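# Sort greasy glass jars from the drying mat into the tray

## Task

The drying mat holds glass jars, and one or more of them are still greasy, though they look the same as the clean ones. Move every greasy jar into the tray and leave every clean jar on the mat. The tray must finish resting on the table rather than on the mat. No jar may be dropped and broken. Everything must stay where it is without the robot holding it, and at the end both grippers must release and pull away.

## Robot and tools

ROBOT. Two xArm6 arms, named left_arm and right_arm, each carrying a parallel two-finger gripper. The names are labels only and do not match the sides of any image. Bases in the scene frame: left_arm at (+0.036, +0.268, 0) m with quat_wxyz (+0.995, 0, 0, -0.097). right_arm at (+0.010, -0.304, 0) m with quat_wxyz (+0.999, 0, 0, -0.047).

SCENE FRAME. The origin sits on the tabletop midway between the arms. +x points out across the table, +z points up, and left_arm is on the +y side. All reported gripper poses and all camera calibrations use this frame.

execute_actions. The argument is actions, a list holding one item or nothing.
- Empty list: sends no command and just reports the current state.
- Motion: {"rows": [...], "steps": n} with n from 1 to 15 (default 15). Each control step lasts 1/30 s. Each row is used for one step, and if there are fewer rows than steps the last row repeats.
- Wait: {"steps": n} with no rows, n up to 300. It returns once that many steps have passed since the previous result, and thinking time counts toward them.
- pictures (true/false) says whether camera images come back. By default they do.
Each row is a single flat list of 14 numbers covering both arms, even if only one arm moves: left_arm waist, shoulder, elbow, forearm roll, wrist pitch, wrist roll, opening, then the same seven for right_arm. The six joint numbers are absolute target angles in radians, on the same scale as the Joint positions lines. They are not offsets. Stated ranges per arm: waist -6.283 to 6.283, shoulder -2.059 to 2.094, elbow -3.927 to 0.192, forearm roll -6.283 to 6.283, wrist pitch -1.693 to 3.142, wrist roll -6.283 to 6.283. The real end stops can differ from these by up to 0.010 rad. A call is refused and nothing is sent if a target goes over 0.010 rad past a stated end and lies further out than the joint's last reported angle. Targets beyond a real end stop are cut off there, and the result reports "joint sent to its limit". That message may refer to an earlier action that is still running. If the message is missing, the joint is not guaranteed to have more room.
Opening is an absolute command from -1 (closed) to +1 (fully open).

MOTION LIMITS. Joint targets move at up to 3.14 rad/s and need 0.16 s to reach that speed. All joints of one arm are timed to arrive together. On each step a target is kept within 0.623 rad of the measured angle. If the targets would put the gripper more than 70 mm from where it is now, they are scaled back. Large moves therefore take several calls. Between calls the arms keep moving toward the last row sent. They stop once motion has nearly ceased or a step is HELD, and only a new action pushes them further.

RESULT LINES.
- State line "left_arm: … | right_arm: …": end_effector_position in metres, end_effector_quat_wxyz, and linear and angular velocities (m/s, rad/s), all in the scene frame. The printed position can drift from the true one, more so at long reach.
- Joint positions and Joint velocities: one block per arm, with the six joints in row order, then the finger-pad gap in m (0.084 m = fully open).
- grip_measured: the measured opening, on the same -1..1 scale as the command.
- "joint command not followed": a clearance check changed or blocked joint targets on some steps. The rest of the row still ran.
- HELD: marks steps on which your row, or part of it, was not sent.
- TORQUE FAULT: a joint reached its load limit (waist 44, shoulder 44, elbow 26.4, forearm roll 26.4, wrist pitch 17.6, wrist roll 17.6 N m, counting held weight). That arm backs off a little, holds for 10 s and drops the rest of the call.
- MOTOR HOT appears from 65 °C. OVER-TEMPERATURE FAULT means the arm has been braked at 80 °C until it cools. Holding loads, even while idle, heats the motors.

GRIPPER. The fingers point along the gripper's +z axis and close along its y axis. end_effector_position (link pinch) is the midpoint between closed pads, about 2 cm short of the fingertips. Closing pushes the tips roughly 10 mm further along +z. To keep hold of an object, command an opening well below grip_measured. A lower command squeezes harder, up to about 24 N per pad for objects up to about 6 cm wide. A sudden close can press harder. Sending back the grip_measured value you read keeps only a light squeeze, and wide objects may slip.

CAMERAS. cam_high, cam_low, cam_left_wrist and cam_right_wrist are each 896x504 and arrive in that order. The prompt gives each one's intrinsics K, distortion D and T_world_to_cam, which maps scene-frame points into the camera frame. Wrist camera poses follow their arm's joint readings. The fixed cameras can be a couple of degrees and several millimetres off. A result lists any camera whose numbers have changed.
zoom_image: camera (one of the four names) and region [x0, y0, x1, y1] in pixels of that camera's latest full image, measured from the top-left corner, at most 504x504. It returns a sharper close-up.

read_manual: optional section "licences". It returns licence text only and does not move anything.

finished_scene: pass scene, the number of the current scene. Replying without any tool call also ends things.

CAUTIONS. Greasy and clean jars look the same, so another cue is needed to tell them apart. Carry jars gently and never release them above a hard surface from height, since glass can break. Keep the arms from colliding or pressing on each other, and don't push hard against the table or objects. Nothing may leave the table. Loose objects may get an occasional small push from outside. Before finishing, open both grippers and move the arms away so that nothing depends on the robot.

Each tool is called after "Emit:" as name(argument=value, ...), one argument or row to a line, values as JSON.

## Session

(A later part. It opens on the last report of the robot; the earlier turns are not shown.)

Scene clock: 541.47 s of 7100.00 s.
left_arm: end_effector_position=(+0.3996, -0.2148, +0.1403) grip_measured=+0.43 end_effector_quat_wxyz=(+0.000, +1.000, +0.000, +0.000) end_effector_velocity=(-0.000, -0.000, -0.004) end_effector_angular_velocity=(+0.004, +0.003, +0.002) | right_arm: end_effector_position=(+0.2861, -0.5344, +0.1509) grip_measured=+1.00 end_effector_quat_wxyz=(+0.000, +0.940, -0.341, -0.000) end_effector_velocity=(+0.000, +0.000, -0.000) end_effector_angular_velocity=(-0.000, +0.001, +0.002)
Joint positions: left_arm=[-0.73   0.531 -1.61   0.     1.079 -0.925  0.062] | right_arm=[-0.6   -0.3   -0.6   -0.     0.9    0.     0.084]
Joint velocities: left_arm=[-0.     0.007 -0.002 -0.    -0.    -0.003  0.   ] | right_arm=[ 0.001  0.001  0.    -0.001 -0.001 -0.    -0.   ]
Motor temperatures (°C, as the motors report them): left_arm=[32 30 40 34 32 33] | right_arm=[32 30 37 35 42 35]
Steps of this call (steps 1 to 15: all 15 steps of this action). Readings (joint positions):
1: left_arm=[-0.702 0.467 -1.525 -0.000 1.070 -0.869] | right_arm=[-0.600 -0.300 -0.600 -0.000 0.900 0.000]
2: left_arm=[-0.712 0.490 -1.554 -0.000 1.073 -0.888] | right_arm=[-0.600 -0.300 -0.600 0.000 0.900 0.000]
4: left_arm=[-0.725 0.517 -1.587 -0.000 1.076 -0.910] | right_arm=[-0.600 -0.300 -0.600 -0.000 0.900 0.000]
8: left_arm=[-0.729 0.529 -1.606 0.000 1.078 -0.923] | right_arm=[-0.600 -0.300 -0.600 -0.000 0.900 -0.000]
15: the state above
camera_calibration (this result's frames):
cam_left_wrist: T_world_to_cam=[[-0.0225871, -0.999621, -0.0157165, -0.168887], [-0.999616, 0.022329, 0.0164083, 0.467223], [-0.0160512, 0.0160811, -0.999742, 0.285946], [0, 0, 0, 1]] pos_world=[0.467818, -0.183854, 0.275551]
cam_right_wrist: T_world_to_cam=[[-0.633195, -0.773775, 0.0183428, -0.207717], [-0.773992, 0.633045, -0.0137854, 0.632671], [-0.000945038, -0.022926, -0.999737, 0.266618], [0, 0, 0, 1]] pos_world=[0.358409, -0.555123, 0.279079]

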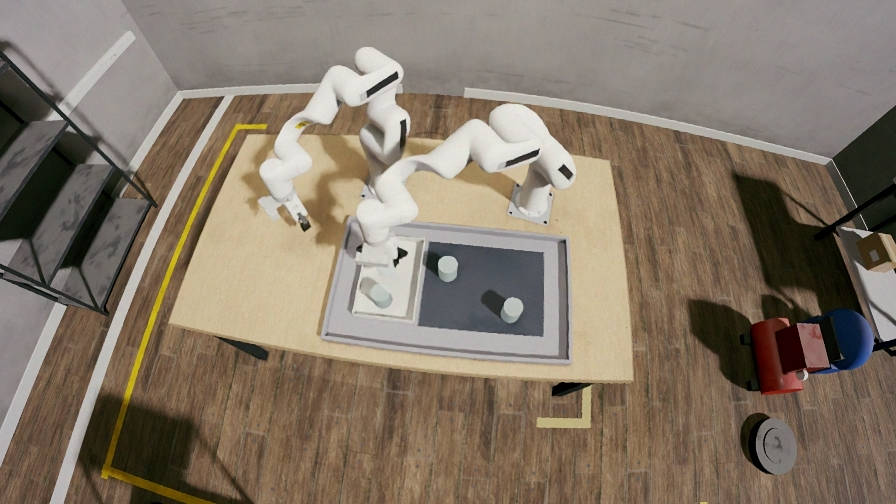

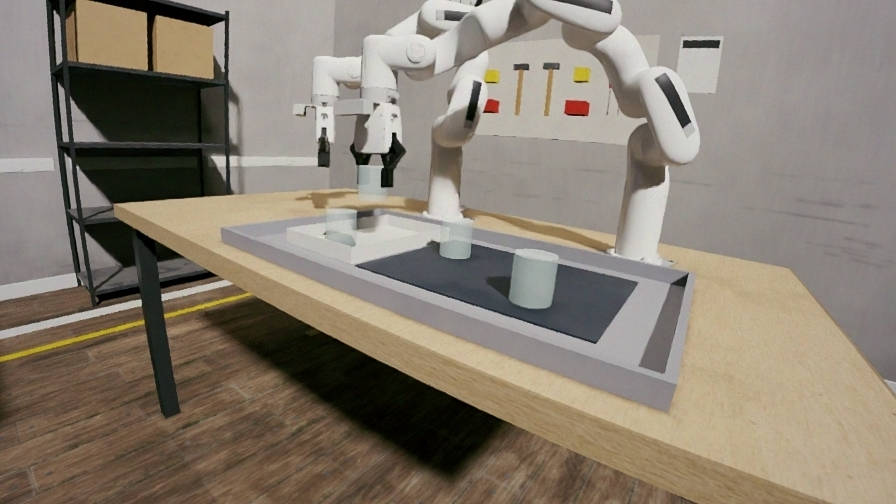

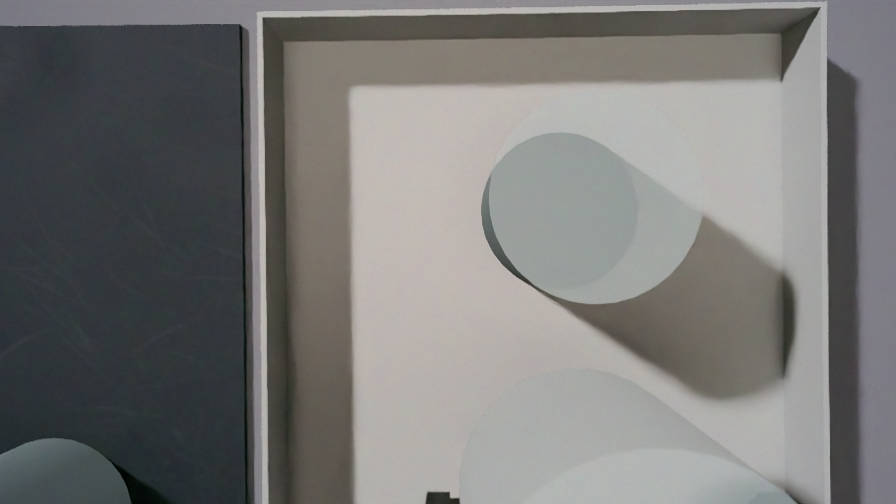

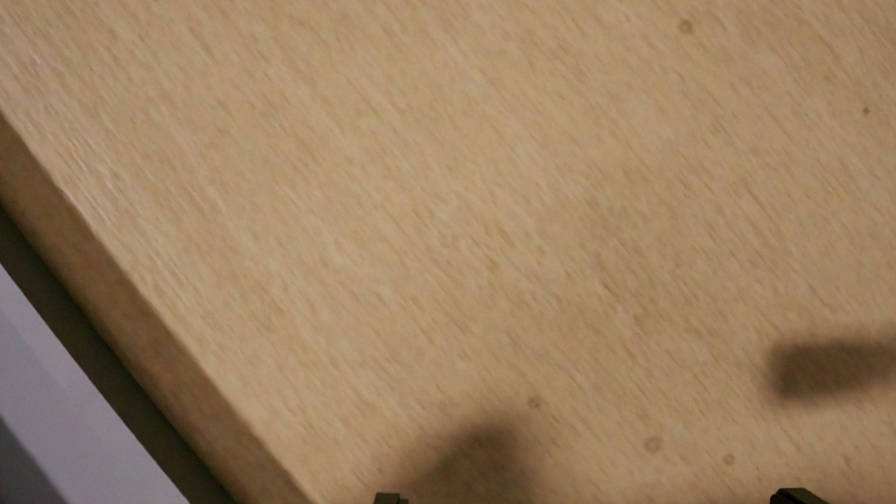

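Emit:
execute_actions(
  actions=[
    {"rows": [[-0.7306,0.5896,-1.5726,0,0.9830,-0.925,0.3, -0.6,-0.3,-0.6,0,0.9,0,1.0],[-0.7306,0.5896,-1.5726,0,0.9830,-0.925,0.3, -0.6,-0.3,-0.6,0,0.9,0,1.0],[-0.7306,0.5896,-1.5726,0,0.9830,-0.925,0.3, -0.6,-0.3,-0.6,0,0.9,0,1.0],[-0.7306,0.5896,-1.5726,0,0.9830,-0.925,0.3, -0.6,-0.3,-0.6,0,0.9,0,1.0],[-0.7306,0.5896,-1.5726,0,0.9830,-0.925,0.3, -0.6,-0.3,-0.6,0,0.9,0,1.0],[-0.7306,0.5896,-1.5726,0,0.9830,-0.925,0.3, -0.6,-0.3,-0.6,0,0.9,0,1.0],[-0.7306,0.6359,-1.5425,0,0.9066,-0.925,0.3, -0.6,-0.3,-0.6,0,0.9,0,1.0]], "steps": 15},
  ],
  pictures=false,
)

Emit:
execute_actions(
  actions=[
    {"rows": [[-0.7306,0.6475,-1.5350,0,0.8875,-0.925,0.3, -0.6,-0.3,-0.6,0,0.9,0,1.0]], "steps": 15},
  ],
  pictures=false,
)

Emit:
execute_actions(
  actions=[
    {"rows": [[-0.7306,0.6475,-1.5350,0,0.8875,-0.925,1.0, -0.6,-0.3,-0.6,0,0.9,0,1.0]], "steps": 10},
  ],
  pictures=false,
)

Emit:
execute_actions(
  actions=[
    {"rows": [[-0.7306,0.5317,-1.6102,0,1.0785,-0.925,1.0, -0.6,-0.3,-0.6,0,0.9,0,1.0]], "steps": 12},
  ],
  pictures=false,
)

Emit:
execute_actions(
  actions=[
    {"rows": [[0.0387,0.0241,-0.9354,0,0.9112,0,1.0, -0.6,-0.3,-0.6,0,0.9,0,1.0]], "steps": 15},
  ],
  pictures=false,
)

Emit:
execute_actions(
  actions=[
    {"rows": [[0.0387,0.0241,-0.9354,0,0.9112,0,1.0, -0.6,-0.3,-0.6,0,0.9,0,1.0]], "steps": 15},
  ],
  pictures=false,
)

Emit:
execute_actions(
  actions=[
    {"rows": [[0.0387,0.0241,-0.9354,0,0.9112,0,1.0, -0.6,-0.3,-0.6,0,0.9,0,1.0]], "steps": 15},
  ],
)

Scene clock: 551.47 s of 7100.00 s.
left_arm: end_effector_position=(+0.3988, -0.2144, +0.0620) grip_measured=+0.43 end_effector_quat_wxyz=(-0.002, +1.000, -0.000, -0.002) end_effector_velocity=(+0.010, -0.012, -0.003) end_effector_angular_velocity=(-0.047, -0.036, +0.002) | right_arm: end_effector_position=(+0.2861, -0.5344, +0.1509) grip_measured=+1.00 end_effector_quat_wxyz=(+0.000, +0.940, -0.341, -0.000) end_effector_velocity=(-0.000, +0.000, -0.001) end_effector_angular_velocity=(+0.002, +0.001, -0.001)
Joint positions: left_arm=[-0.731  0.636 -1.542  0.     0.912 -0.925  0.062] | right_arm=[-0.6   -0.3   -0.6    0.     0.9    0.     0.084]
Joint velocities: left_arm=[ 0.002  0.015 -0.001 -0.    -0.074 -0.     0.   ] | right_arm=[ 0.     0.002  0.     0.001 -0.     0.     0.   ]
Motor temperatures (°C, as the motors report them): left_arm=[32 30 40 34 32 33] | right_arm=[32 30 37 35 42 35]
Steps of this call (steps 1 to 15: the robot went on to your last target; steps 16 to 90: nothing new was sent; then 6.50 s passed at rest; steps 91 to 105: all 15 steps of this action). Readings (joint positions):
91: left_arm=[-0.731 0.532 -1.610 -0.000 1.078 -0.925] | right_arm=[-0.600 -0.300 -0.600 -0.000 0.900 0.000]
92: left_arm=[-0.731 0.534 -1.609 -0.000 1.073 -0.925] | right_arm=[-0.600 -0.300 -0.600 0.000 0.900 -0.000]
94: left_arm=[-0.731 0.551 -1.599 -0.000 1.036 -0.925] | right_arm=[-0.600 -0.300 -0.600 -0.000 0.900 0.000]
98: left_arm=[-0.731 0.592 -1.569 0.000 0.988 -0.925] | right_arm=[-0.600 -0.300 -0.600 -0.000 0.900 0.000]
105: the state above

Scene clock: 551.97 s of 7100.00 s.
left_arm: end_effector_position=(+0.3995, -0.2154, +0.0545) grip_measured=+0.43 end_effector_quat_wxyz=(+0.000, +1.000, -0.000, +0.000) end_effector_velocity=(-0.002, +0.001, -0.004) end_effector_angular_velocity=(+0.005, +0.004, -0.002) | right_arm: end_effector_position=(+0.2861, -0.5344, +0.1509) grip_measured=+1.00 end_effector_quat_wxyz=(+0.000, +0.940, -0.341, -0.000) end_effector_velocity=(+0.000, -0.000, +0.000) end_effector_angular_velocity=(-0.000, +0.000, +0.002)
Joint positions: left_arm=[-0.731  0.647 -1.535 -0.     0.888 -0.925  0.062] | right_arm=[-0.6   -0.3   -0.6    0.     0.9    0.     0.084]
Joint velocities: left_arm=[-0.001  0.004  0.003 -0.    -0.001  0.002  0.   ] | right_arm=[ 0.    -0.    -0.    -0.001  0.    -0.001  0.   ]
Motor temperatures (°C, as the motors report them): left_arm=[32 30 40 34 32 33] | right_arm=[32 30 37 35 42 35]
Steps of this call (steps 1 to 15: all 15 steps of this action). Readings (joint positions):
1: left_arm=[-0.731 0.636 -1.542 0.000 0.910 -0.925] | right_arm=[-0.600 -0.300 -0.600 0.000 0.900 -0.000]
2: left_arm=[-0.731 0.636 -1.543 -0.000 0.906 -0.925] | right_arm=[-0.600 -0.300 -0.600 -0.000 0.900 0.000]
4: left_arm=[-0.731 0.640 -1.541 -0.000 0.897 -0.925] | right_arm=[-0.600 -0.300 -0.600 -0.000 0.900 -0.000]
8: left_arm=[-0.731 0.647 -1.535 0.000 0.890 -0.925] | right_arm=[-0.600 -0.300 -0.600 -0.000 0.900 0.000]
15: the state above

Scene clock: 552.30 s of 7100.00 s.
left_arm: end_effector_position=(+0.3994, -0.2152, +0.0542) grip_measured=+0.99 end_effector_quat_wxyz=(+0.000, +1.000, -0.000, +0.000) end_effector_velocity=(-0.001, +0.001, -0.002) end_effector_angular_velocity=(+0.004, +0.003, -0.002) | right_arm: end_effector_position=(+0.2861, -0.5344, +0.1509) grip_measured=+1.00 end_effector_quat_wxyz=(+0.000, +0.940, -0.341, -0.000) end_effector_velocity=(-0.000, +0.000, -0.000) end_effector_angular_velocity=(+0.001, +0.002, -0.000)
Joint positions: left_arm=[-0.731  0.647 -1.535  0.     0.887 -0.925  0.084] | right_arm=[-0.6   -0.3   -0.6   -0.     0.9    0.     0.084]
Joint velocities: left_arm=[-0.001  0.002  0.002 -0.     0.001  0.001  0.004] | right_arm=[ 0.001  0.001  0.    -0.001  0.001  0.001  0.   ]
Motor temperatures (°C, as the motors report them): left_arm=[32 30 40 34 32 33] | right_arm=[32 30 37 35 42 35]
Steps of this call (steps 1 to 10: all 10 steps of this action). Readings (joint positions):
1: left_arm=[-0.731 0.647 -1.535 0.000 0.888 -0.925] | right_arm=[-0.600 -0.300 -0.600 0.000 0.900 0.000]
2: left_arm=[-0.731 0.647 -1.535 0.000 0.887 -0.925] | right_arm=[-0.600 -0.300 -0.600 -0.000 0.900 0.000]
4: left_arm=[-0.731 0.647 -1.536 0.000 0.887 -0.925] | right_arm=[-0.600 -0.300 -0.600 -0.000 0.900 0.000]
8: left_arm=[-0.731 0.647 -1.535 0.000 0.887 -0.925] | right_arm=[-0.600 -0.300 -0.600 -0.000 0.900 -0.000]
10: the state above

Scene clock: 552.70 s of 7100.00 s.
left_arm: end_effector_position=(+0.4003, -0.2164, +0.1408) grip_measured=+1.00 end_effector_quat_wxyz=(+0.003, +1.000, -0.000, +0.002) end_effector_velocity=(-0.032, +0.043, -0.066) end_effector_angular_velocity=(+0.169, +0.127, +0.002) | right_arm: end_effector_position=(+0.2861, -0.5344, +0.1509) grip_measured=+1.00 end_effector_quat_wxyz=(+0.000, +0.940, -0.341, -0.000) end_effector_velocity=(+0.000, +0.000, -0.000) end_effector_angular_velocity=(+0.001, -0.000, +0.001)
Joint positions: left_arm=[-0.731  0.531 -1.61  -0.     1.072 -0.925  0.084] | right_arm=[-0.6   -0.3   -0.6   -0.     0.9    0.     0.084]
Joint velocities: left_arm=[-0.     0.05   0.067  0.     0.095 -0.002 -0.   ] | right_arm=[ 0.    -0.     0.001  0.001 -0.    -0.001 -0.   ]
Motor temperatures (°C, as the motors report them): left_arm=[32 30 40 34 32 33] | right_arm=[32 30 37 35 42 35]
Steps of this call (steps 1 to 12: all 12 steps of this action). Readings (joint positions):
1: left_arm=[-0.731 0.647 -1.535 0.000 0.888 -0.925] | right_arm=[-0.600 -0.300 -0.600 -0.000 0.900 0.000]
2: left_arm=[-0.731 0.646 -1.536 0.000 0.893 -0.925] | right_arm=[-0.600 -0.300 -0.600 0.000 0.900 0.000]
4: left_arm=[-0.731 0.624 -1.548 0.000 0.942 -0.925] | right_arm=[-0.600 -0.300 -0.600 -0.000 0.900 0.000]
8: left_arm=[-0.731 0.545 -1.604 -0.000 1.043 -0.925] | right_arm=[-0.600 -0.300 -0.600 -0.000 0.900 0.000]
12: the state above

Scene clock: 553.20 s of 7100.00 s.
left_arm: end_effector_position=(+0.4787, -0.0580, +0.1512) grip_measured=+1.00 end_effector_quat_wxyz=(+0.000, +1.000, -0.005, +0.001) end_effector_velocity=(+0.119, +0.371, +0.015) end_effector_angular_velocity=(+0.002, +0.001, -0.124) | right_arm: end_effector_position=(+0.2861, -0.5344, +0.1509) grip_measured=+1.00 end_effector_quat_wxyz=(+0.000, +0.940, -0.341, -0.000) end_effector_velocity=(-0.000, -0.001, +0.000) end_effector_angular_velocity=(-0.001, +0.000, -0.000)
Joint positions: left_arm=[-0.44   0.329 -1.339  0.     1.009 -0.625  0.084] | right_arm=[-0.6   -0.3   -0.6   -0.     0.9    0.     0.084]
Joint velocities: left_arm=[ 0.671 -0.427  0.566 -0.    -0.137  0.795 -0.   ] | right_arm=[-0.001 -0.    -0.001 -0.001  0.    -0.    -0.   ]
Motor temperatures (°C, as the motors report them): left_arm=[32 30 40 34 32 33] | right_arm=[32 30 37 35 42 35]
Steps of this call (steps 1 to 15: all 15 steps of this action). Readings (joint positions):
1: left_arm=[-0.730 0.533 -1.608 -0.000 1.075 -0.925] | right_arm=[-0.600 -0.300 -0.600 -0.000 0.900 -0.000]
2: left_arm=[-0.727 0.531 -1.602 -0.000 1.074 -0.919] | right_arm=[-0.600 -0.300 -0.600 -0.000 0.900 0.000]
4: left_arm=[-0.691 0.501 -1.560 -0.000 1.063 -0.879] | right_arm=[-0.600 -0.300 -0.600 0.000 0.900 0.000]
8: left_arm=[-0.596 0.429 -1.474 0.000 1.041 -0.790] | right_arm=[-0.600 -0.300 -0.600 -0.000 0.900 -0.000]
15: the state above

Scene clock: 553.70 s of 7100.00 s.
left_arm: end_effector_position=(+0.4975, +0.1333, +0.1527) grip_measured=+1.00 end_effector_quat_wxyz=(+0.000, +0.998, -0.058, +0.000) end_effector_velocity=(-0.046, +0.382, -0.009) end_effector_angular_velocity=(+0.000, +0.000, -0.227) | right_arm: end_effector_position=(+0.2861, -0.5344, +0.1509) grip_measured=+1.00 end_effector_quat_wxyz=(+0.000, +0.940, -0.341, -0.000) end_effector_velocity=(+0.000, +0.000, -0.000) end_effector_angular_velocity=(+0.000, +0.001, +0.001)
Joint positions: left_arm=[-0.089  0.106 -1.043  0.     0.937 -0.168  0.084] | right_arm=[-0.6   -0.3   -0.6    0.     0.9    0.     0.084]
Joint velocities: left_arm=[ 0.735 -0.469  0.62  -0.    -0.15   0.962  0.   ] | right_arm=[ 0.     0.001 -0.    -0.     0.    -0.    -0.   ]
Motor temperatures (°C, as the motors report them): left_arm=[32 30 40 34 32 33] | right_arm=[32 30 37 35 42 35]
Steps of this call (steps 1 to 15: all 15 steps of this action). Readings (joint positions):
1: left_arm=[-0.417 0.315 -1.320 0.000 1.005 -0.598] | right_arm=[-0.600 -0.300 -0.600 0.000 0.900 0.000]
2: left_arm=[-0.395 0.300 -1.301 0.000 1.000 -0.569] | right_arm=[-0.600 -0.300 -0.600 -0.000 0.900 0.000]
4: left_arm=[-0.349 0.272 -1.263 0.000 0.991 -0.510] | right_arm=[-0.600 -0.300 -0.600 -0.000 0.900 0.000]
8: left_arm=[-0.257 0.212 -1.185 0.000 0.972 -0.388] | right_arm=[-0.600 -0.300 -0.600 0.000 0.900 0.000]
15: the state above

Scene clock: 554.20 s of 7100.00 s.
left_arm: end_effector_position=(+0.4846, +0.1967, +0.1500) grip_measured=+1.00 end_effector_quat_wxyz=(+0.000, +0.997, -0.078, +0.000) end_effector_velocity=(-0.001, +0.003, +0.000) end_effector_angular_velocity=(+0.000, -0.000, +0.002) | right_arm: end_effector_position=(+0.2861, -0.5344, +0.1509) grip_measured=+1.00 end_effector_quat_wxyz=(+0.000, +0.940, -0.341, -0.000) end_effector_velocity=(+0.000, -0.000, -0.000) end_effector_angular_velocity=(+0.000, +0.000, +0.000)
Joint positions: left_arm=[ 0.037  0.025 -0.936 -0.     0.911 -0.     0.084] | right_arm=[-0.6   -0.3   -0.6   -0.     0.9    0.     0.084]
Joint velocities: left_arm=[ 0.007 -0.004  0.004  0.    -0.001  0.005  0.   ] | right_arm=[-0.     0.001 -0.    -0.    -0.    -0.     0.   ]
Motor temperatures (°C, as the motors report them): left_arm=[32 30 40 34 32 33] | right_arm=[32 30 37 35 42 35]
Steps of this call (steps 1 to 15: all 15 steps of this action). Readings (joint positions):
1: left_arm=[-0.064 0.090 -1.023 0.000 0.932 -0.135] | right_arm=[-0.600 -0.300 -0.600 -0.000 0.900 0.000]
2: left_arm=[-0.040 0.074 -1.002 0.000 0.927 -0.103] | right_arm=[-0.600 -0.300 -0.600 0.000 0.900 0.000]
4: left_arm=[0.003 0.047 -0.966 0.000 0.919 -0.050] | right_arm=[-0.600 -0.300 -0.600 0.000 0.900 -0.000]
8: left_arm=[0.033 0.028 -0.940 0.000 0.913 -0.008] | right_arm=[-0.600 -0.300 -0.600 0.000 0.900 0.000]
15: the state above
camera_calibration (this result's frames):
cam_left_wrist: T_world_to_cam=[[-0.178535, -0.983806, -0.0158323, 0.317062], [-0.983842, 0.178276, 0.0165084, 0.504521], [-0.0134186, 0.0185238, -0.999738, 0.288598], [0, 0, 0, 1]] pos_world=[0.556848, 0.216638, 0.285213]
cam_right_wrist: T_world_to_cam=[[-0.633195, -0.773775, 0.0183428, -0.207717], [-0.773992, 0.633045, -0.0137854, 0.632671], [-0.000945079, -0.022926, -0.999737, 0.266618], [0, 0, 0, 1]] pos_world=[0.358409, -0.555123, 0.279079]

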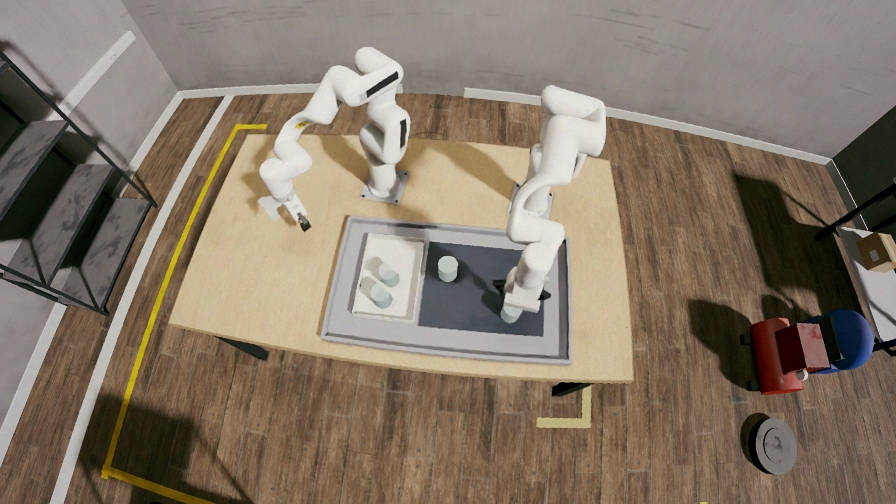

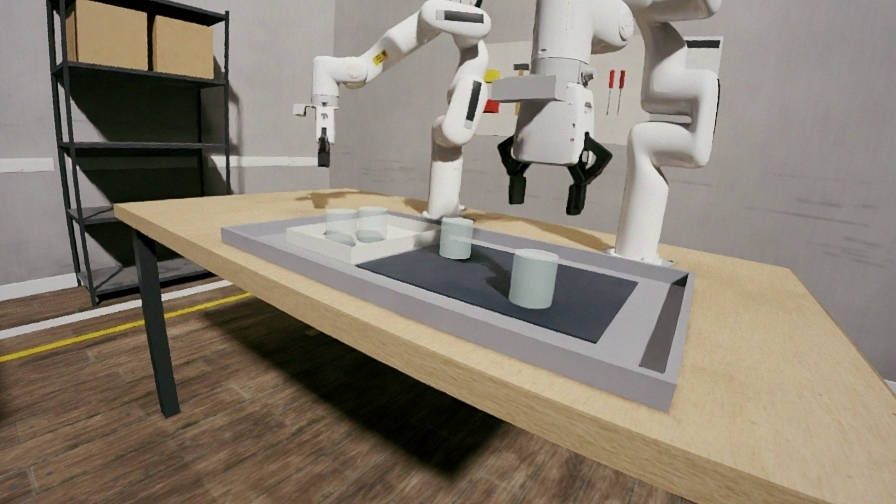

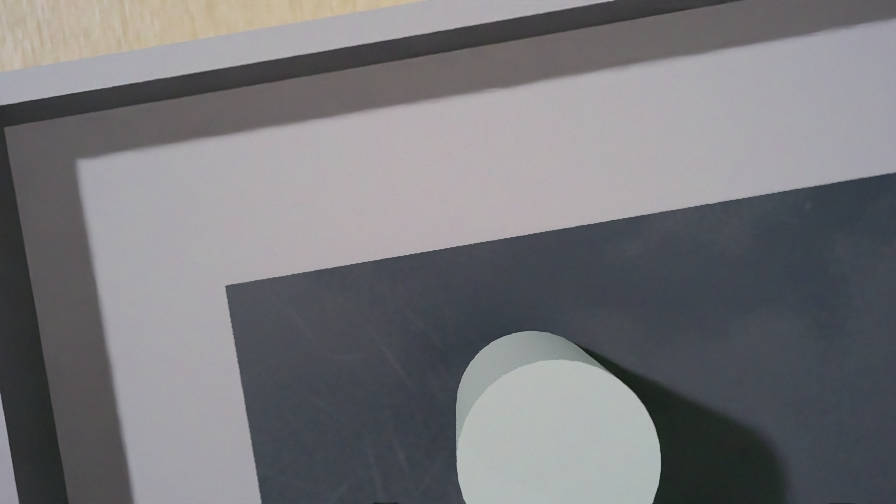

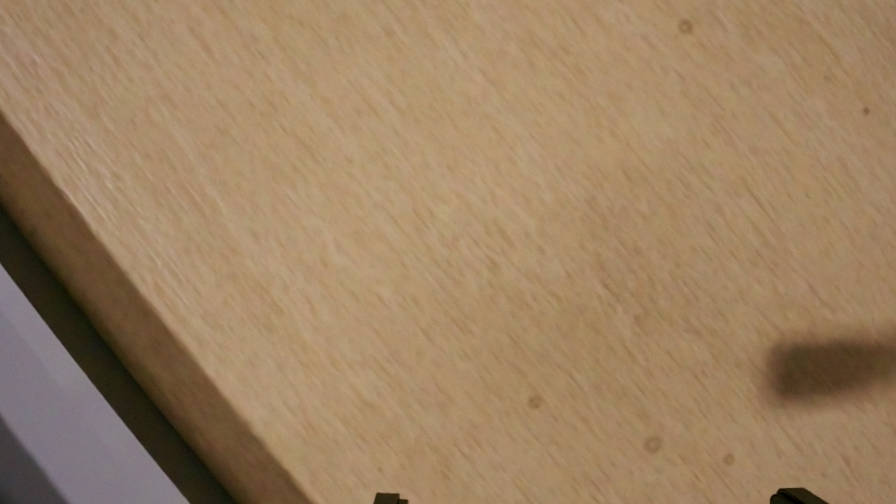

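Emit:
execute_actions(
  actions=[
    {"rows": [[0.0387,0.2203,-0.8491,0,0.6287,0,1.0, -0.6,-0.3,-0.6,0,0.9,0,1.0]], "steps": 15},
  ],
  pictures=false,
)

Emit:
execute_actions(
  actions=[
    {"rows": [[0.0387,0.2203,-0.8491,0,0.6287,0,1.0, -0.6,-0.3,-0.6,0,0.9,0,1.0],[0.0387,0.2203,-0.8491,0,0.6287,0,1.0, -0.6,-0.3,-0.6,0,0.9,0,1.0],[0.0387,0.2203,-0.8491,0,0.6287,0,1.0, -0.6,-0.3,-0.6,0,0.9,0,1.0],[0.0387,0.2203,-0.8491,0,0.6287,0,1.0, -0.6,-0.3,-0.6,0,0.9,0,1.0],[0.0387,0.2203,-0.8491,0,0.6287,0,0.3, -0.6,-0.3,-0.6,0,0.9,0,1.0]], "steps": 15},
  ],
  pictures=false,
)

Emit:
execute_actions(
  actions=[
    {"rows": [[0.0387,0.2040,-0.8521,0,0.6481,0,0.3, -0.6,-0.3,-0.6,0,0.9,0,1.0],[0.0387,0.2040,-0.8521,0,0.6481,0,0.3, -0.6,-0.3,-0.6,0,0.9,0,1.0],[0.0387,0.2040,-0.8521,0,0.6481,0,0.3, -0.6,-0.3,-0.6,0,0.9,0,1.0],[0.0387,0.148,-0.8705,0,0.7226,0,0.3, -0.6,-0.3,-0.6,0,0.9,0,1.0],[0.0387,0.148,-0.8705,0,0.7226,0,0.3, -0.6,-0.3,-0.6,0,0.9,0,1.0],[0.0387,0.148,-0.8705,0,0.7226,0,0.3, -0.6,-0.3,-0.6,0,0.9,0,1.0],[0.0387,0.0918,-0.8889,0,0.7971,0,0.3, -0.6,-0.3,-0.6,0,0.9,0,1.0],[0.0387,0.0918,-0.8889,0,0.7971,0,0.3, -0.6,-0.3,-0.6,0,0.9,0,1.0],[0.0387,0.0918,-0.8889,0,0.7971,0,0.3, -0.6,-0.3,-0.6,0,0.9,0,1.0],[0.0387,0.0241,-0.9354,0,0.9112,0,0.3, -0.6,-0.3,-0.6,0,0.9,0,1.0]], "steps": 15},
  ],
  pictures=false,
)

Emit:
execute_actions(
  actions=[
    {"rows": [[0.0387,0.0241,-0.9354,0,0.9112,0,0.3, -0.6,-0.3,-0.6,0,0.9,0,1.0]], "steps": 8},
  ],
  pictures=false,
)

Emit:
execute_actions(
  actions=[
    {"rows": [[-0.8449,0.3768,-1.3752,0,0.9984,-1.039,0.3, -0.6,-0.3,-0.6,0,0.9,0,1.0]], "steps": 15},
  ],
  pictures=false,
)

Emit:
execute_actions(
  actions=[
    {"rows": [[-0.8449,0.3768,-1.3752,0,0.9984,-1.039,0.3, -0.6,-0.3,-0.6,0,0.9,0,1.0]], "steps": 15},
  ],
  pictures=false,
)

Emit:
execute_actions(
  actions=[
    {"rows": [[-0.8449,0.3768,-1.3752,0,0.9984,-1.039,0.3, -0.6,-0.3,-0.6,0,0.9,0,1.0]], "steps": 15},
  ],
)

Scene clock: 571.10 s of 7100.00 s.
left_arm: end_effector_position=(+0.4853, +0.1972, +0.0518) grip_measured=+1.00 end_effector_quat_wxyz=(+0.000, +0.997, -0.078, +0.001) end_effector_velocity=(+0.019, -0.003, +0.007) end_effector_angular_velocity=(-0.010, -0.063, -0.000) | right_arm: end_effector_position=(+0.2861, -0.5344, +0.1509) grip_measured=+1.00 end_effector_quat_wxyz=(+0.000, +0.940, -0.341, -0.000) end_effector_velocity=(+0.000, -0.000, +0.001) end_effector_angular_velocity=(-0.001, -0.002, +0.000)
Joint positions: left_arm=[ 0.039  0.217 -0.851 -0.     0.632  0.     0.084] | right_arm=[-0.6   -0.3   -0.6   -0.     0.9    0.     0.084]
Joint velocities: left_arm=[-0.001  0.002 -0.013 -0.    -0.053 -0.     0.   ] | right_arm=[ 0.    -0.001 -0.     0.001 -0.    -0.001  0.   ]
Motor temperatures (°C, as the motors report them): left_arm=[32 30 40 34 32 33] | right_arm=[32 30 37 35 42 35]
Steps of this call (steps 1 to 15: the robot went on to your last target; steps 16 to 90: nothing new was sent; then 13.40 s passed at rest; steps 91 to 105: all 15 steps of this action). Readings (joint positions):
91: left_arm=[0.039 0.024 -0.935 -0.000 0.911 -0.000] | right_arm=[-0.600 -0.300 -0.600 -0.000 0.900 0.000]
92: left_arm=[0.039 0.027 -0.934 -0.000 0.905 -0.000] | right_arm=[-0.600 -0.300 -0.600 -0.000 0.900 -0.000]
94: left_arm=[0.039 0.058 -0.924 -0.000 0.850 0.000] | right_arm=[-0.600 -0.300 -0.600 0.000 0.900 0.000]
98: left_arm=[0.039 0.169 -0.869 0.000 0.710 -0.000] | right_arm=[-0.600 -0.300 -0.600 -0.000 0.900 0.000]
105: the state above

Scene clock: 571.60 s of 7100.00 s.
left_arm: end_effector_position=(+0.4848, +0.1973, +0.0504) grip_measured=+0.43 end_effector_quat_wxyz=(+0.000, +0.997, -0.078, +0.001) end_effector_velocity=(+0.000, +0.000, -0.000) end_effector_angular_velocity=(-0.000, -0.000, +0.001) | right_arm: end_effector_position=(+0.2861, -0.5344, +0.1509) grip_measured=+1.00 end_effector_quat_wxyz=(+0.000, +0.940, -0.341, -0.000) end_effector_velocity=(-0.000, -0.000, -0.001) end_effector_angular_velocity=(+0.001, +0.002, +0.002)
Joint positions: left_arm=[ 0.039  0.22  -0.85  -0.     0.629  0.     0.062] | right_arm=[-0.6   -0.3   -0.6   -0.     0.9    0.     0.084]
Joint velocities: left_arm=[ 0.001  0.    -0.    -0.    -0.     0.    -0.   ] | right_arm=[ 0.     0.003 -0.    -0.001 -0.    -0.002 -0.   ]
Motor temperatures (°C, as the motors report them): left_arm=[32 30 40 34 32 33] | right_arm=[32 30 37 35 42 35]
Steps of this call (steps 1 to 15: all 15 steps of this action). Readings (joint positions):
1: left_arm=[0.039 0.218 -0.851 -0.000 0.631 0.000] | right_arm=[-0.600 -0.300 -0.600 0.000 0.900 0.000]
2: left_arm=[0.039 0.218 -0.851 -0.000 0.630 0.000] | right_arm=[-0.600 -0.300 -0.600 -0.000 0.900 0.000]
4: left_arm=[0.039 0.219 -0.850 -0.000 0.629 0.000] | right_arm=[-0.600 -0.300 -0.600 -0.000 0.900 -0.000]
8: left_arm=[0.039 0.220 -0.849 -0.000 0.629 -0.000] | right_arm=[-0.600 -0.300 -0.600 0.000 0.900 -0.000]
15: the state above

Scene clock: 572.10 s of 7100.00 s.
left_arm: end_effector_position=(+0.4871, +0.1970, +0.1400) grip_measured=+0.43 end_effector_quat_wxyz=(+0.000, +0.997, -0.078, +0.004) end_effector_velocity=(+0.027, -0.005, +0.226) end_effector_angular_velocity=(-0.021, -0.129, -0.002) | right_arm: end_effector_position=(+0.2861, -0.5344, +0.1509) grip_measured=+1.00 end_effector_quat_wxyz=(+0.000, +0.940, -0.341, -0.000) end_effector_velocity=(+0.000, -0.000, +0.001) end_effector_angular_velocity=(-0.001, -0.001, -0.002)
Joint positions: left_arm=[ 0.039  0.043 -0.925 -0.     0.874  0.     0.062] | right_arm=[-0.6   -0.3   -0.6   -0.     0.9    0.     0.084]
Joint velocities: left_arm=[-0.001 -0.361 -0.25  -0.     0.48   0.001  0.   ] | right_arm=[ 0.    -0.    -0.001  0.     0.     0.002 -0.   ]
Motor temperatures (°C, as the motors report them): left_arm=[32 30 40 34 32 33] | right_arm=[32 30 37 35 42 35]
Steps of this call (steps 1 to 15: all 15 steps of this action). Readings (joint positions):
1: left_arm=[0.039 0.220 -0.850 -0.000 0.629 0.000] | right_arm=[-0.600 -0.300 -0.600 -0.000 0.900 -0.000]
2: left_arm=[0.039 0.218 -0.849 0.000 0.631 0.000] | right_arm=[-0.600 -0.300 -0.600 -0.000 0.900 0.000]
4: left_arm=[0.039 0.212 -0.849 0.000 0.640 -0.000] | right_arm=[-0.600 -0.300 -0.600 0.000 0.900 0.000]
8: left_arm=[0.039 0.167 -0.864 0.000 0.700 -0.000] | right_arm=[-0.600 -0.300 -0.600 -0.000 0.900 0.000]
15: the state above

Scene clock: 572.37 s of 7100.00 s.
left_arm: end_effector_position=(+0.4836, +0.1975, +0.1483) grip_measured=+0.43 end_effector_quat_wxyz=(-0.000, +0.997, -0.078, -0.002) end_effector_velocity=(+0.004, +0.000, +0.008) end_effector_angular_velocity=(-0.002, -0.011, +0.002) | right_arm: end_effector_position=(+0.2861, -0.5344, +0.1509) grip_measured=+1.00 end_effector_quat_wxyz=(+0.000, +0.940, -0.341, -0.000) end_effector_velocity=(+0.000, +0.000, -0.000) end_effector_angular_velocity=(+0.001, -0.000, -0.003)
Joint positions: left_arm=[ 0.039  0.026 -0.933  0.     0.911 -0.     0.062] | right_arm=[-0.6   -0.3   -0.6    0.     0.9    0.     0.084]
Joint velocities: left_arm=[ 0.002 -0.009 -0.013 -0.     0.01   0.001  0.   ] | right_arm=[ 0.001  0.     0.     0.001 -0.     0.003 -0.   ]
Motor temperatures (°C, as the motors report them): left_arm=[32 30 40 34 32 33] | right_arm=[32 30 37 35 42 35]
Steps of this call (steps 1 to 8: all 8 steps of this action). Readings (joint positions):
1: left_arm=[0.039 0.034 -0.931 -0.000 0.887 0.000] | right_arm=[-0.600 -0.300 -0.600 -0.000 0.900 -0.000]
2: left_arm=[0.039 0.029 -0.935 -0.000 0.896 0.000] | right_arm=[-0.600 -0.300 -0.600 0.000 0.900 0.000]
4: left_arm=[0.039 0.026 -0.934 -0.000 0.905 0.000] | right_arm=[-0.600 -0.300 -0.600 0.000 0.900 -0.000]
8: the state above

Scene clock: 572.87 s of 7100.00 s.
left_arm: end_effector_position=(+0.4783, +0.0275, +0.1486) grip_measured=+0.43 end_effector_quat_wxyz=(-0.000, +0.997, -0.077, -0.001) end_effector_velocity=(-0.111, -0.374, -0.006) end_effector_angular_velocity=(+0.001, -0.001, +0.028) | right_arm: end_effector_position=(+0.2861, -0.5344, +0.1509) grip_measured=+1.00 end_effector_quat_wxyz=(+0.000, +0.940, -0.341, -0.000) end_effector_velocity=(+0.000, +0.000, -0.000) end_effector_angular_velocity=(+0.001, +0.000, +0.000)
Joint positions: left_arm=[-0.303  0.185 -1.133 -0.     0.95  -0.343  0.062] | right_arm=[-0.6   -0.3   -0.6   -0.     0.9    0.     0.084]
Joint velocities: left_arm=[-0.757  0.266 -0.333  0.     0.067 -0.785  0.   ] | right_arm=[ 0.001 -0.     0.001  0.001  0.     0.     0.   ]
Motor temperatures (°C, as the motors report them): left_arm=[32 30 40 34 32 33] | right_arm=[32 30 37 35 42 35]
Steps of this call (steps 1 to 15: all 15 steps of this action). Readings (joint positions):
1: left_arm=[0.039 0.026 -0.934 0.000 0.911 -0.000] | right_arm=[-0.600 -0.300 -0.600 0.000 0.900 0.000]
2: left_arm=[0.035 0.028 -0.937 0.000 0.912 -0.006] | right_arm=[-0.600 -0.300 -0.600 -0.000 0.900 0.000]
4: left_arm=[-0.009 0.053 -0.970 0.000 0.919 -0.053] | right_arm=[-0.600 -0.300 -0.600 -0.000 0.900 -0.000]
8: left_arm=[-0.122 0.112 -1.043 -0.000 0.932 -0.162] | right_arm=[-0.600 -0.300 -0.600 -0.000 0.900 -0.000]
15: the state above

Scene clock: 573.37 s of 7100.00 s.
left_arm: end_effector_position=(+0.3901, -0.1419, +0.1439) grip_measured=+0.43 end_effector_quat_wxyz=(-0.000, +1.000, -0.029, -0.000) end_effector_velocity=(-0.239, -0.301, -0.014) end_effector_angular_velocity=(-0.000, -0.001, +0.219) | right_arm: end_effector_position=(+0.2861, -0.5344, +0.1509) grip_measured=+1.00 end_effector_quat_wxyz=(+0.000, +0.940, -0.341, -0.000) end_effector_velocity=(-0.000, +0.000, -0.000) end_effector_angular_velocity=(-0.000, +0.001, +0.002)
Joint positions: left_arm=[-0.663  0.312 -1.294 -0.     0.982 -0.799  0.062] | right_arm=[-0.6   -0.3   -0.6    0.     0.9    0.     0.084]
Joint velocities: left_arm=[-0.698  0.249 -0.311 -0.     0.062 -0.917 -0.   ] | right_arm=[ 0.     0.     0.    -0.001  0.    -0.001  0.   ]
Motor temperatures (°C, as the motors report them): left_arm=[32 30 40 34 32 33] | right_arm=[32 30 37 35 42 35]
Steps of this call (steps 1 to 15: all 15 steps of this action). Readings (joint positions):
1: left_arm=[-0.328 0.194 -1.144 -0.000 0.952 -0.369] | right_arm=[-0.600 -0.300 -0.600 0.000 0.900 0.000]
2: left_arm=[-0.353 0.202 -1.155 -0.000 0.955 -0.397] | right_arm=[-0.600 -0.300 -0.600 0.000 0.900 0.000]
4: left_arm=[-0.401 0.220 -1.177 -0.000 0.959 -0.456] | right_arm=[-0.600 -0.300 -0.600 -0.000 0.900 -0.000]
8: left_arm=[-0.498 0.254 -1.220 -0.000 0.967 -0.581] | right_arm=[-0.600 -0.300 -0.600 -0.000 0.900 0.000]
15: the state above

Scene clock: 573.87 s of 7100.00 s.
left_arm: end_effector_position=(+0.3204, -0.2144, +0.1402) grip_measured=+0.43 end_effector_quat_wxyz=(+0.000, +1.000, +0.000, +0.000) end_effector_velocity=(-0.003, -0.004, +0.000) end_effector_angular_velocity=(-0.001, -0.000, +0.006) | right_arm: end_effector_position=(+0.2861, -0.5344, +0.1509) grip_measured=+1.00 end_effector_quat_wxyz=(+0.000, +0.940, -0.341, -0.000) end_effector_velocity=(+0.000, +0.001, -0.000) end_effector_angular_velocity=(+0.001, +0.001, +0.002)
Joint positions: left_arm=[-0.843  0.376 -1.375  0.     0.998 -1.038  0.062] | right_arm=[-0.6   -0.3   -0.6   -0.     0.9    0.     0.084]
Joint velocities: left_arm=[-0.008  0.004 -0.006 -0.     0.001 -0.014 -0.   ] | right_arm=[ 0.001  0.     0.     0.001  0.001 -0.001  0.   ]
Motor temperatures (°C, as the motors report them): left_arm=[32 30 40 34 32 33] | right_arm=[32 30 37 35 42 35]
Steps of this call (steps 1 to 15: all 15 steps of this action). Readings (joint positions):
1: left_arm=[-0.686 0.320 -1.304 -0.000 0.984 -0.830] | right_arm=[-0.600 -0.300 -0.600 0.000 0.900 -0.000]
2: left_arm=[-0.709 0.329 -1.315 -0.000 0.986 -0.860] | right_arm=[-0.600 -0.300 -0.600 -0.000 0.900 0.000]
4: left_arm=[-0.755 0.345 -1.335 -0.000 0.990 -0.921] | right_arm=[-0.600 -0.300 -0.600 -0.000 0.900 0.000]
8: left_arm=[-0.828 0.370 -1.366 -0.000 0.997 -1.012] | right_arm=[-0.600 -0.300 -0.600 0.000 0.900 0.000]
15: the state above
camera_calibration (this result's frames):
cam_left_wrist: T_world_to_cam=[[-0.0223075, -0.999628, -0.0156927, -0.170313], [-0.999623, 0.0220506, 0.0163554, 0.38803], [-0.0160033, 0.0160516, -0.999743, 0.284542], [0, 0, 0, 1]] pos_world=[0.388638, -0.183373, 0.27545]
cam_right_wrist: T_world_to_cam=[[-0.633195, -0.773775, 0.0183429, -0.207717], [-0.773992, 0.633045, -0.0137853, 0.632671], [-0.000945128, -0.022926, -0.999737, 0.266618], [0, 0, 0, 1]] pos_world=[0.358409, -0.555123, 0.279079]

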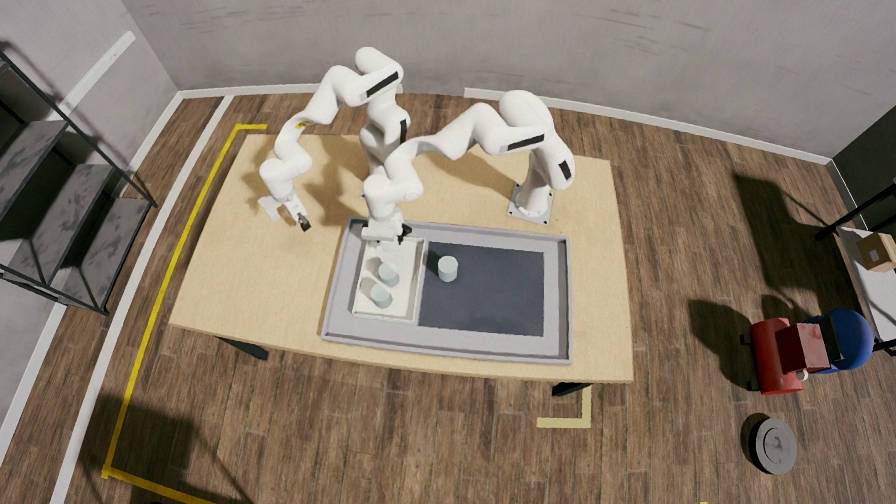

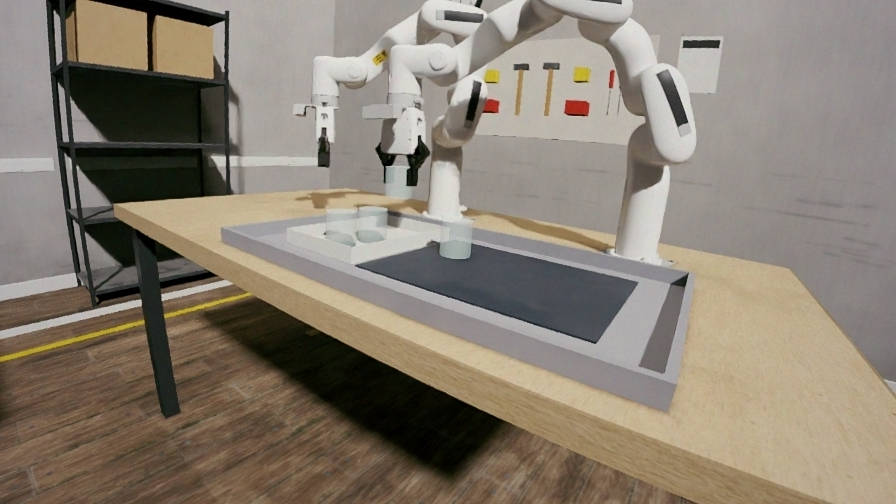

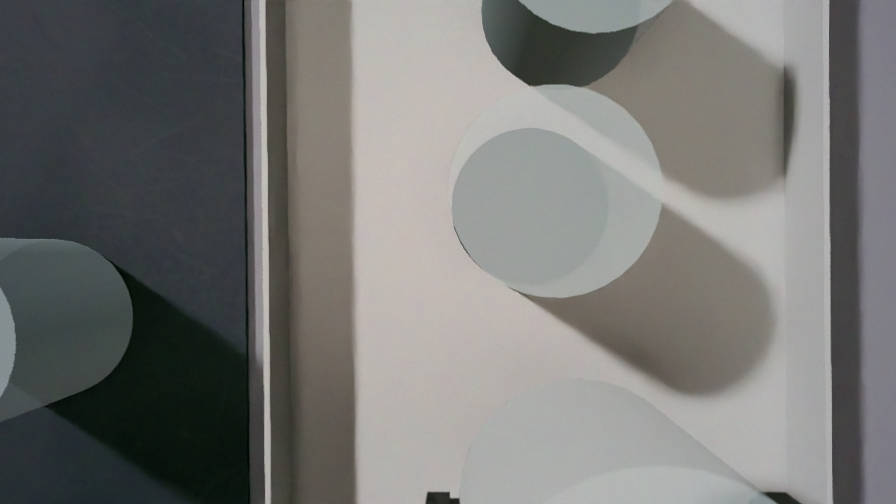

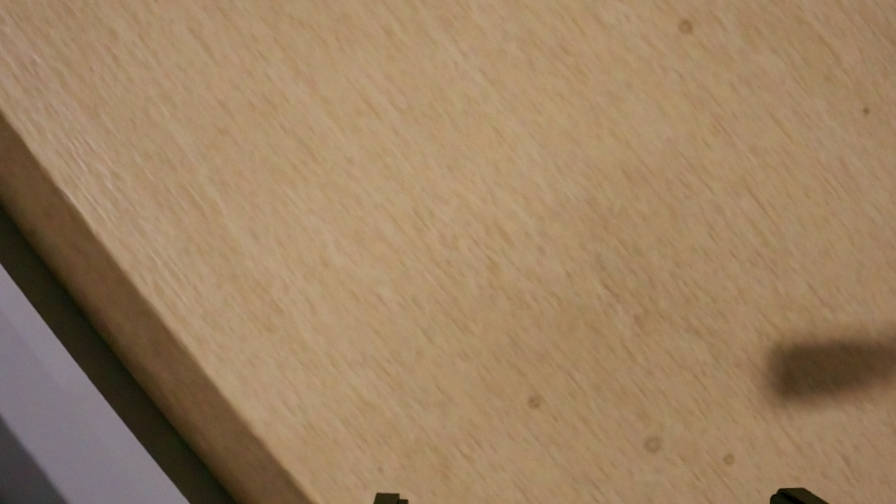

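Emit:
execute_actions(
  actions=[
    {"rows": [[-0.8449,0.4426,-1.3402,0,0.8976,-1.039,0.3, -0.6,-0.3,-0.6,0,0.9,0,1.0],[-0.8449,0.4426,-1.3402,0,0.8976,-1.039,0.3, -0.6,-0.3,-0.6,0,0.9,0,1.0],[-0.8449,0.4426,-1.3402,0,0.8976,-1.039,0.3, -0.6,-0.3,-0.6,0,0.9,0,1.0],[-0.8449,0.4426,-1.3402,0,0.8976,-1.039,0.3, -0.6,-0.3,-0.6,0,0.9,0,1.0],[-0.8449,0.4426,-1.3402,0,0.8976,-1.039,0.3, -0.6,-0.3,-0.6,0,0.9,0,1.0],[-0.8449,0.4426,-1.3402,0,0.8976,-1.039,0.3, -0.6,-0.3,-0.6,0,0.9,0,1.0],[-0.8449,0.4952,-1.3122,0,0.8170,-1.039,0.3, -0.6,-0.3,-0.6,0,0.9,0,1.0]], "steps": 15},
  ],
  pictures=false,
)

Emit:
execute_actions(
  actions=[
    {"rows": [[-0.8449,0.5083,-1.3052,0,0.7968,-1.039,0.3, -0.6,-0.3,-0.6,0,0.9,0,1.0]], "steps": 15},
  ],
)

Scene clock: 583.50 s of 7100.00 s.
left_arm: end_effector_position=(+0.3188, -0.2143, +0.0622) grip_measured=+0.43 end_effector_quat_wxyz=(-0.003, +1.000, -0.000, -0.001) end_effector_velocity=(+0.009, -0.016, -0.002) end_effector_angular_velocity=(-0.058, -0.034, -0.001) | right_arm: end_effector_position=(+0.2861, -0.5344, +0.1509) grip_measured=+1.00 end_effector_quat_wxyz=(+0.000, +0.940, -0.341, -0.000) end_effector_velocity=(-0.000, +0.001, -0.001) end_effector_angular_velocity=(+0.001, +0.002, -0.001)
Joint positions: left_arm=[-0.845  0.494 -1.312  0.     0.823 -1.039  0.062] | right_arm=[-0.6   -0.3   -0.6    0.     0.9    0.     0.084]
Joint velocities: left_arm=[-0.001  0.018 -0.006 -0.    -0.079  0.     0.   ] | right_arm=[ 0.001  0.001  0.001 -0.     0.     0.002  0.   ]
Motor temperatures (°C, as the motors report them): left_arm=[32 30 40 34 32 33] | right_arm=[32 30 37 35 42 35]
Steps of this call (steps 1 to 15: the robot went on to your last target; steps 16 to 90: nothing new was sent; then 6.13 s passed at rest; steps 91 to 105: all 15 steps of this action). Readings (joint positions):
91: left_arm=[-0.845 0.377 -1.375 -0.000 0.998 -1.039] | right_arm=[-0.600 -0.300 -0.600 0.000 0.900 0.000]
92: left_arm=[-0.845 0.379 -1.374 -0.000 0.993 -1.039] | right_arm=[-0.600 -0.300 -0.600 0.000 0.900 0.000]
94: left_arm=[-0.845 0.400 -1.366 -0.000 0.954 -1.039] | right_arm=[-0.600 -0.300 -0.600 -0.000 0.900 -0.000]
98: left_arm=[-0.845 0.444 -1.336 0.000 0.903 -1.039] | right_arm=[-0.600 -0.300 -0.600 0.000 0.900 0.000]
105: the state above

Scene clock: 584.00 s of 7100.00 s.
left_arm: end_effector_position=(+0.3195, -0.2154, +0.0545) grip_measured=+0.43 end_effector_quat_wxyz=(+0.000, +1.000, -0.000, +0.000) end_effector_velocity=(-0.000, +0.002, -0.002) end_effector_angular_velocity=(+0.004, +0.003, +0.001) | right_arm: end_effector_position=(+0.2861, -0.5344, +0.1509) grip_measured=+1.00 end_effector_quat_wxyz=(+0.000, +0.940, -0.341, -0.000) end_effector_velocity=(+0.000, +0.000, +0.000) end_effector_angular_velocity=(-0.001, -0.000, +0.003)
Joint positions: left_arm=[-0.845  0.508 -1.306 -0.     0.797 -1.039  0.062] | right_arm=[-0.6   -0.3   -0.6   -0.     0.9    0.     0.084]
Joint velocities: left_arm=[ 0.001  0.002  0.003 -0.    -0.001  0.001 -0.   ] | right_arm=[ 0.002 -0.001  0.    -0.001 -0.    -0.001  0.   ]
Motor temperatures (°C, as the motors report them): left_arm=[32 30 40 34 32 33] | right_arm=[32 30 37 35 42 35]
Steps of this call (steps 1 to 15: all 15 steps of this action). Readings (joint positions):
1: left_arm=[-0.845 0.495 -1.312 0.000 0.821 -1.039] | right_arm=[-0.600 -0.300 -0.600 -0.000 0.900 -0.000]
2: left_arm=[-0.845 0.495 -1.313 -0.000 0.816 -1.039] | right_arm=[-0.600 -0.300 -0.600 -0.000 0.900 -0.000]
4: left_arm=[-0.845 0.500 -1.311 -0.000 0.807 -1.039] | right_arm=[-0.600 -0.300 -0.600 -0.000 0.900 -0.000]
8: left_arm=[-0.845 0.507 -1.305 0.000 0.799 -1.039] | right_arm=[-0.600 -0.300 -0.600 0.000 0.900 0.000]
15: the state above
camera_calibration (this result's frames):
cam_left_wrist: T_world_to_cam=[[-0.0233034, -0.999615, -0.0150859, -0.172391], [-0.999605, 0.0230605, 0.0160813, 0.388734], [-0.0157273, 0.0154547, -0.999757, 0.198604], [0, 0, 0, 1]] pos_world=[0.387687, -0.184358, 0.189703]
cam_right_wrist: T_world_to_cam=[[-0.633195, -0.773775, 0.0183428, -0.207717], [-0.773992, 0.633045, -0.0137854, 0.632671], [-0.000945039, -0.0229261, -0.999737, 0.266618], [0, 0, 0, 1]] pos_world=[0.358409, -0.555123, 0.279079]

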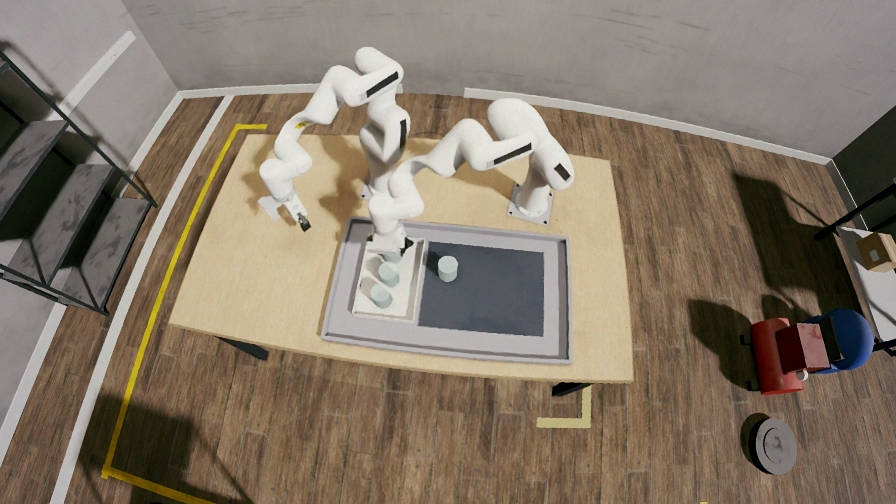

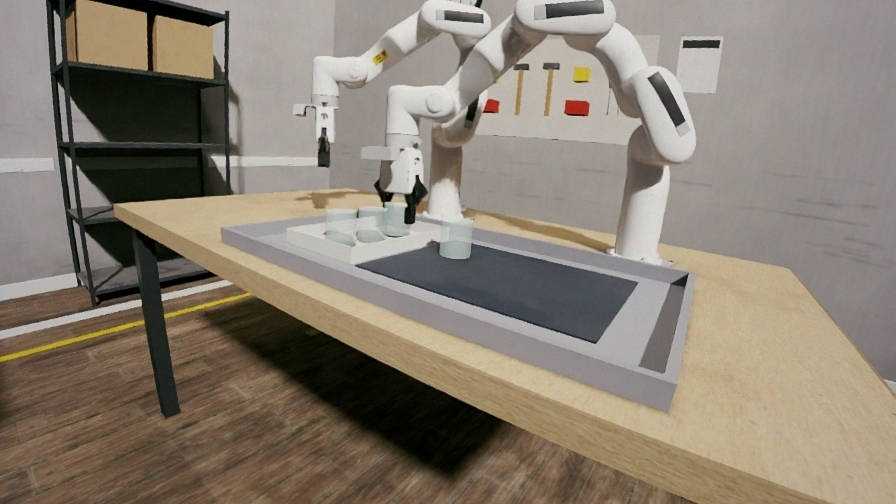

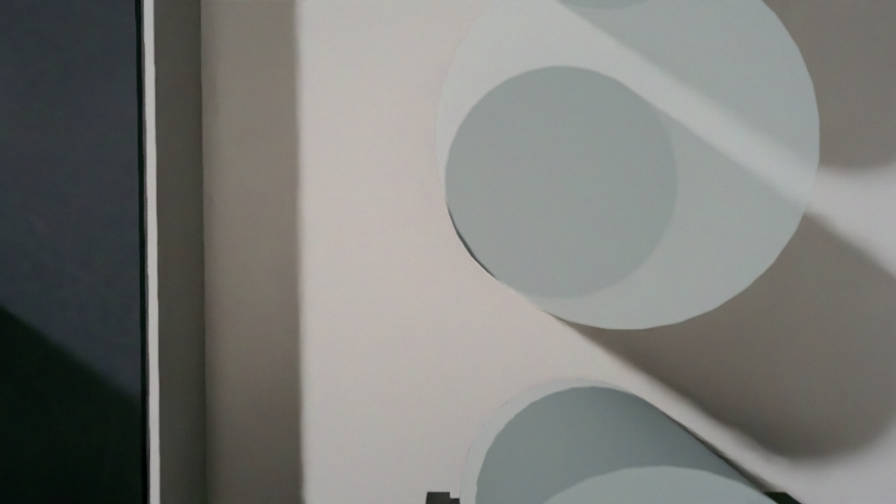

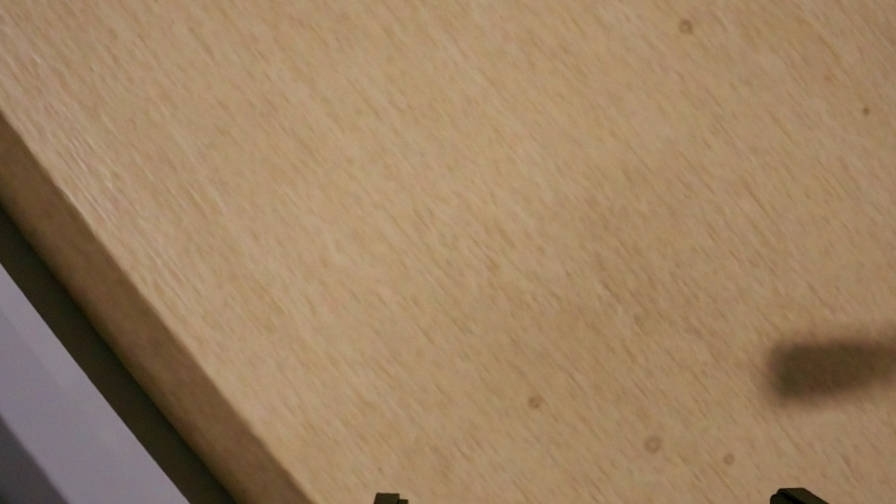

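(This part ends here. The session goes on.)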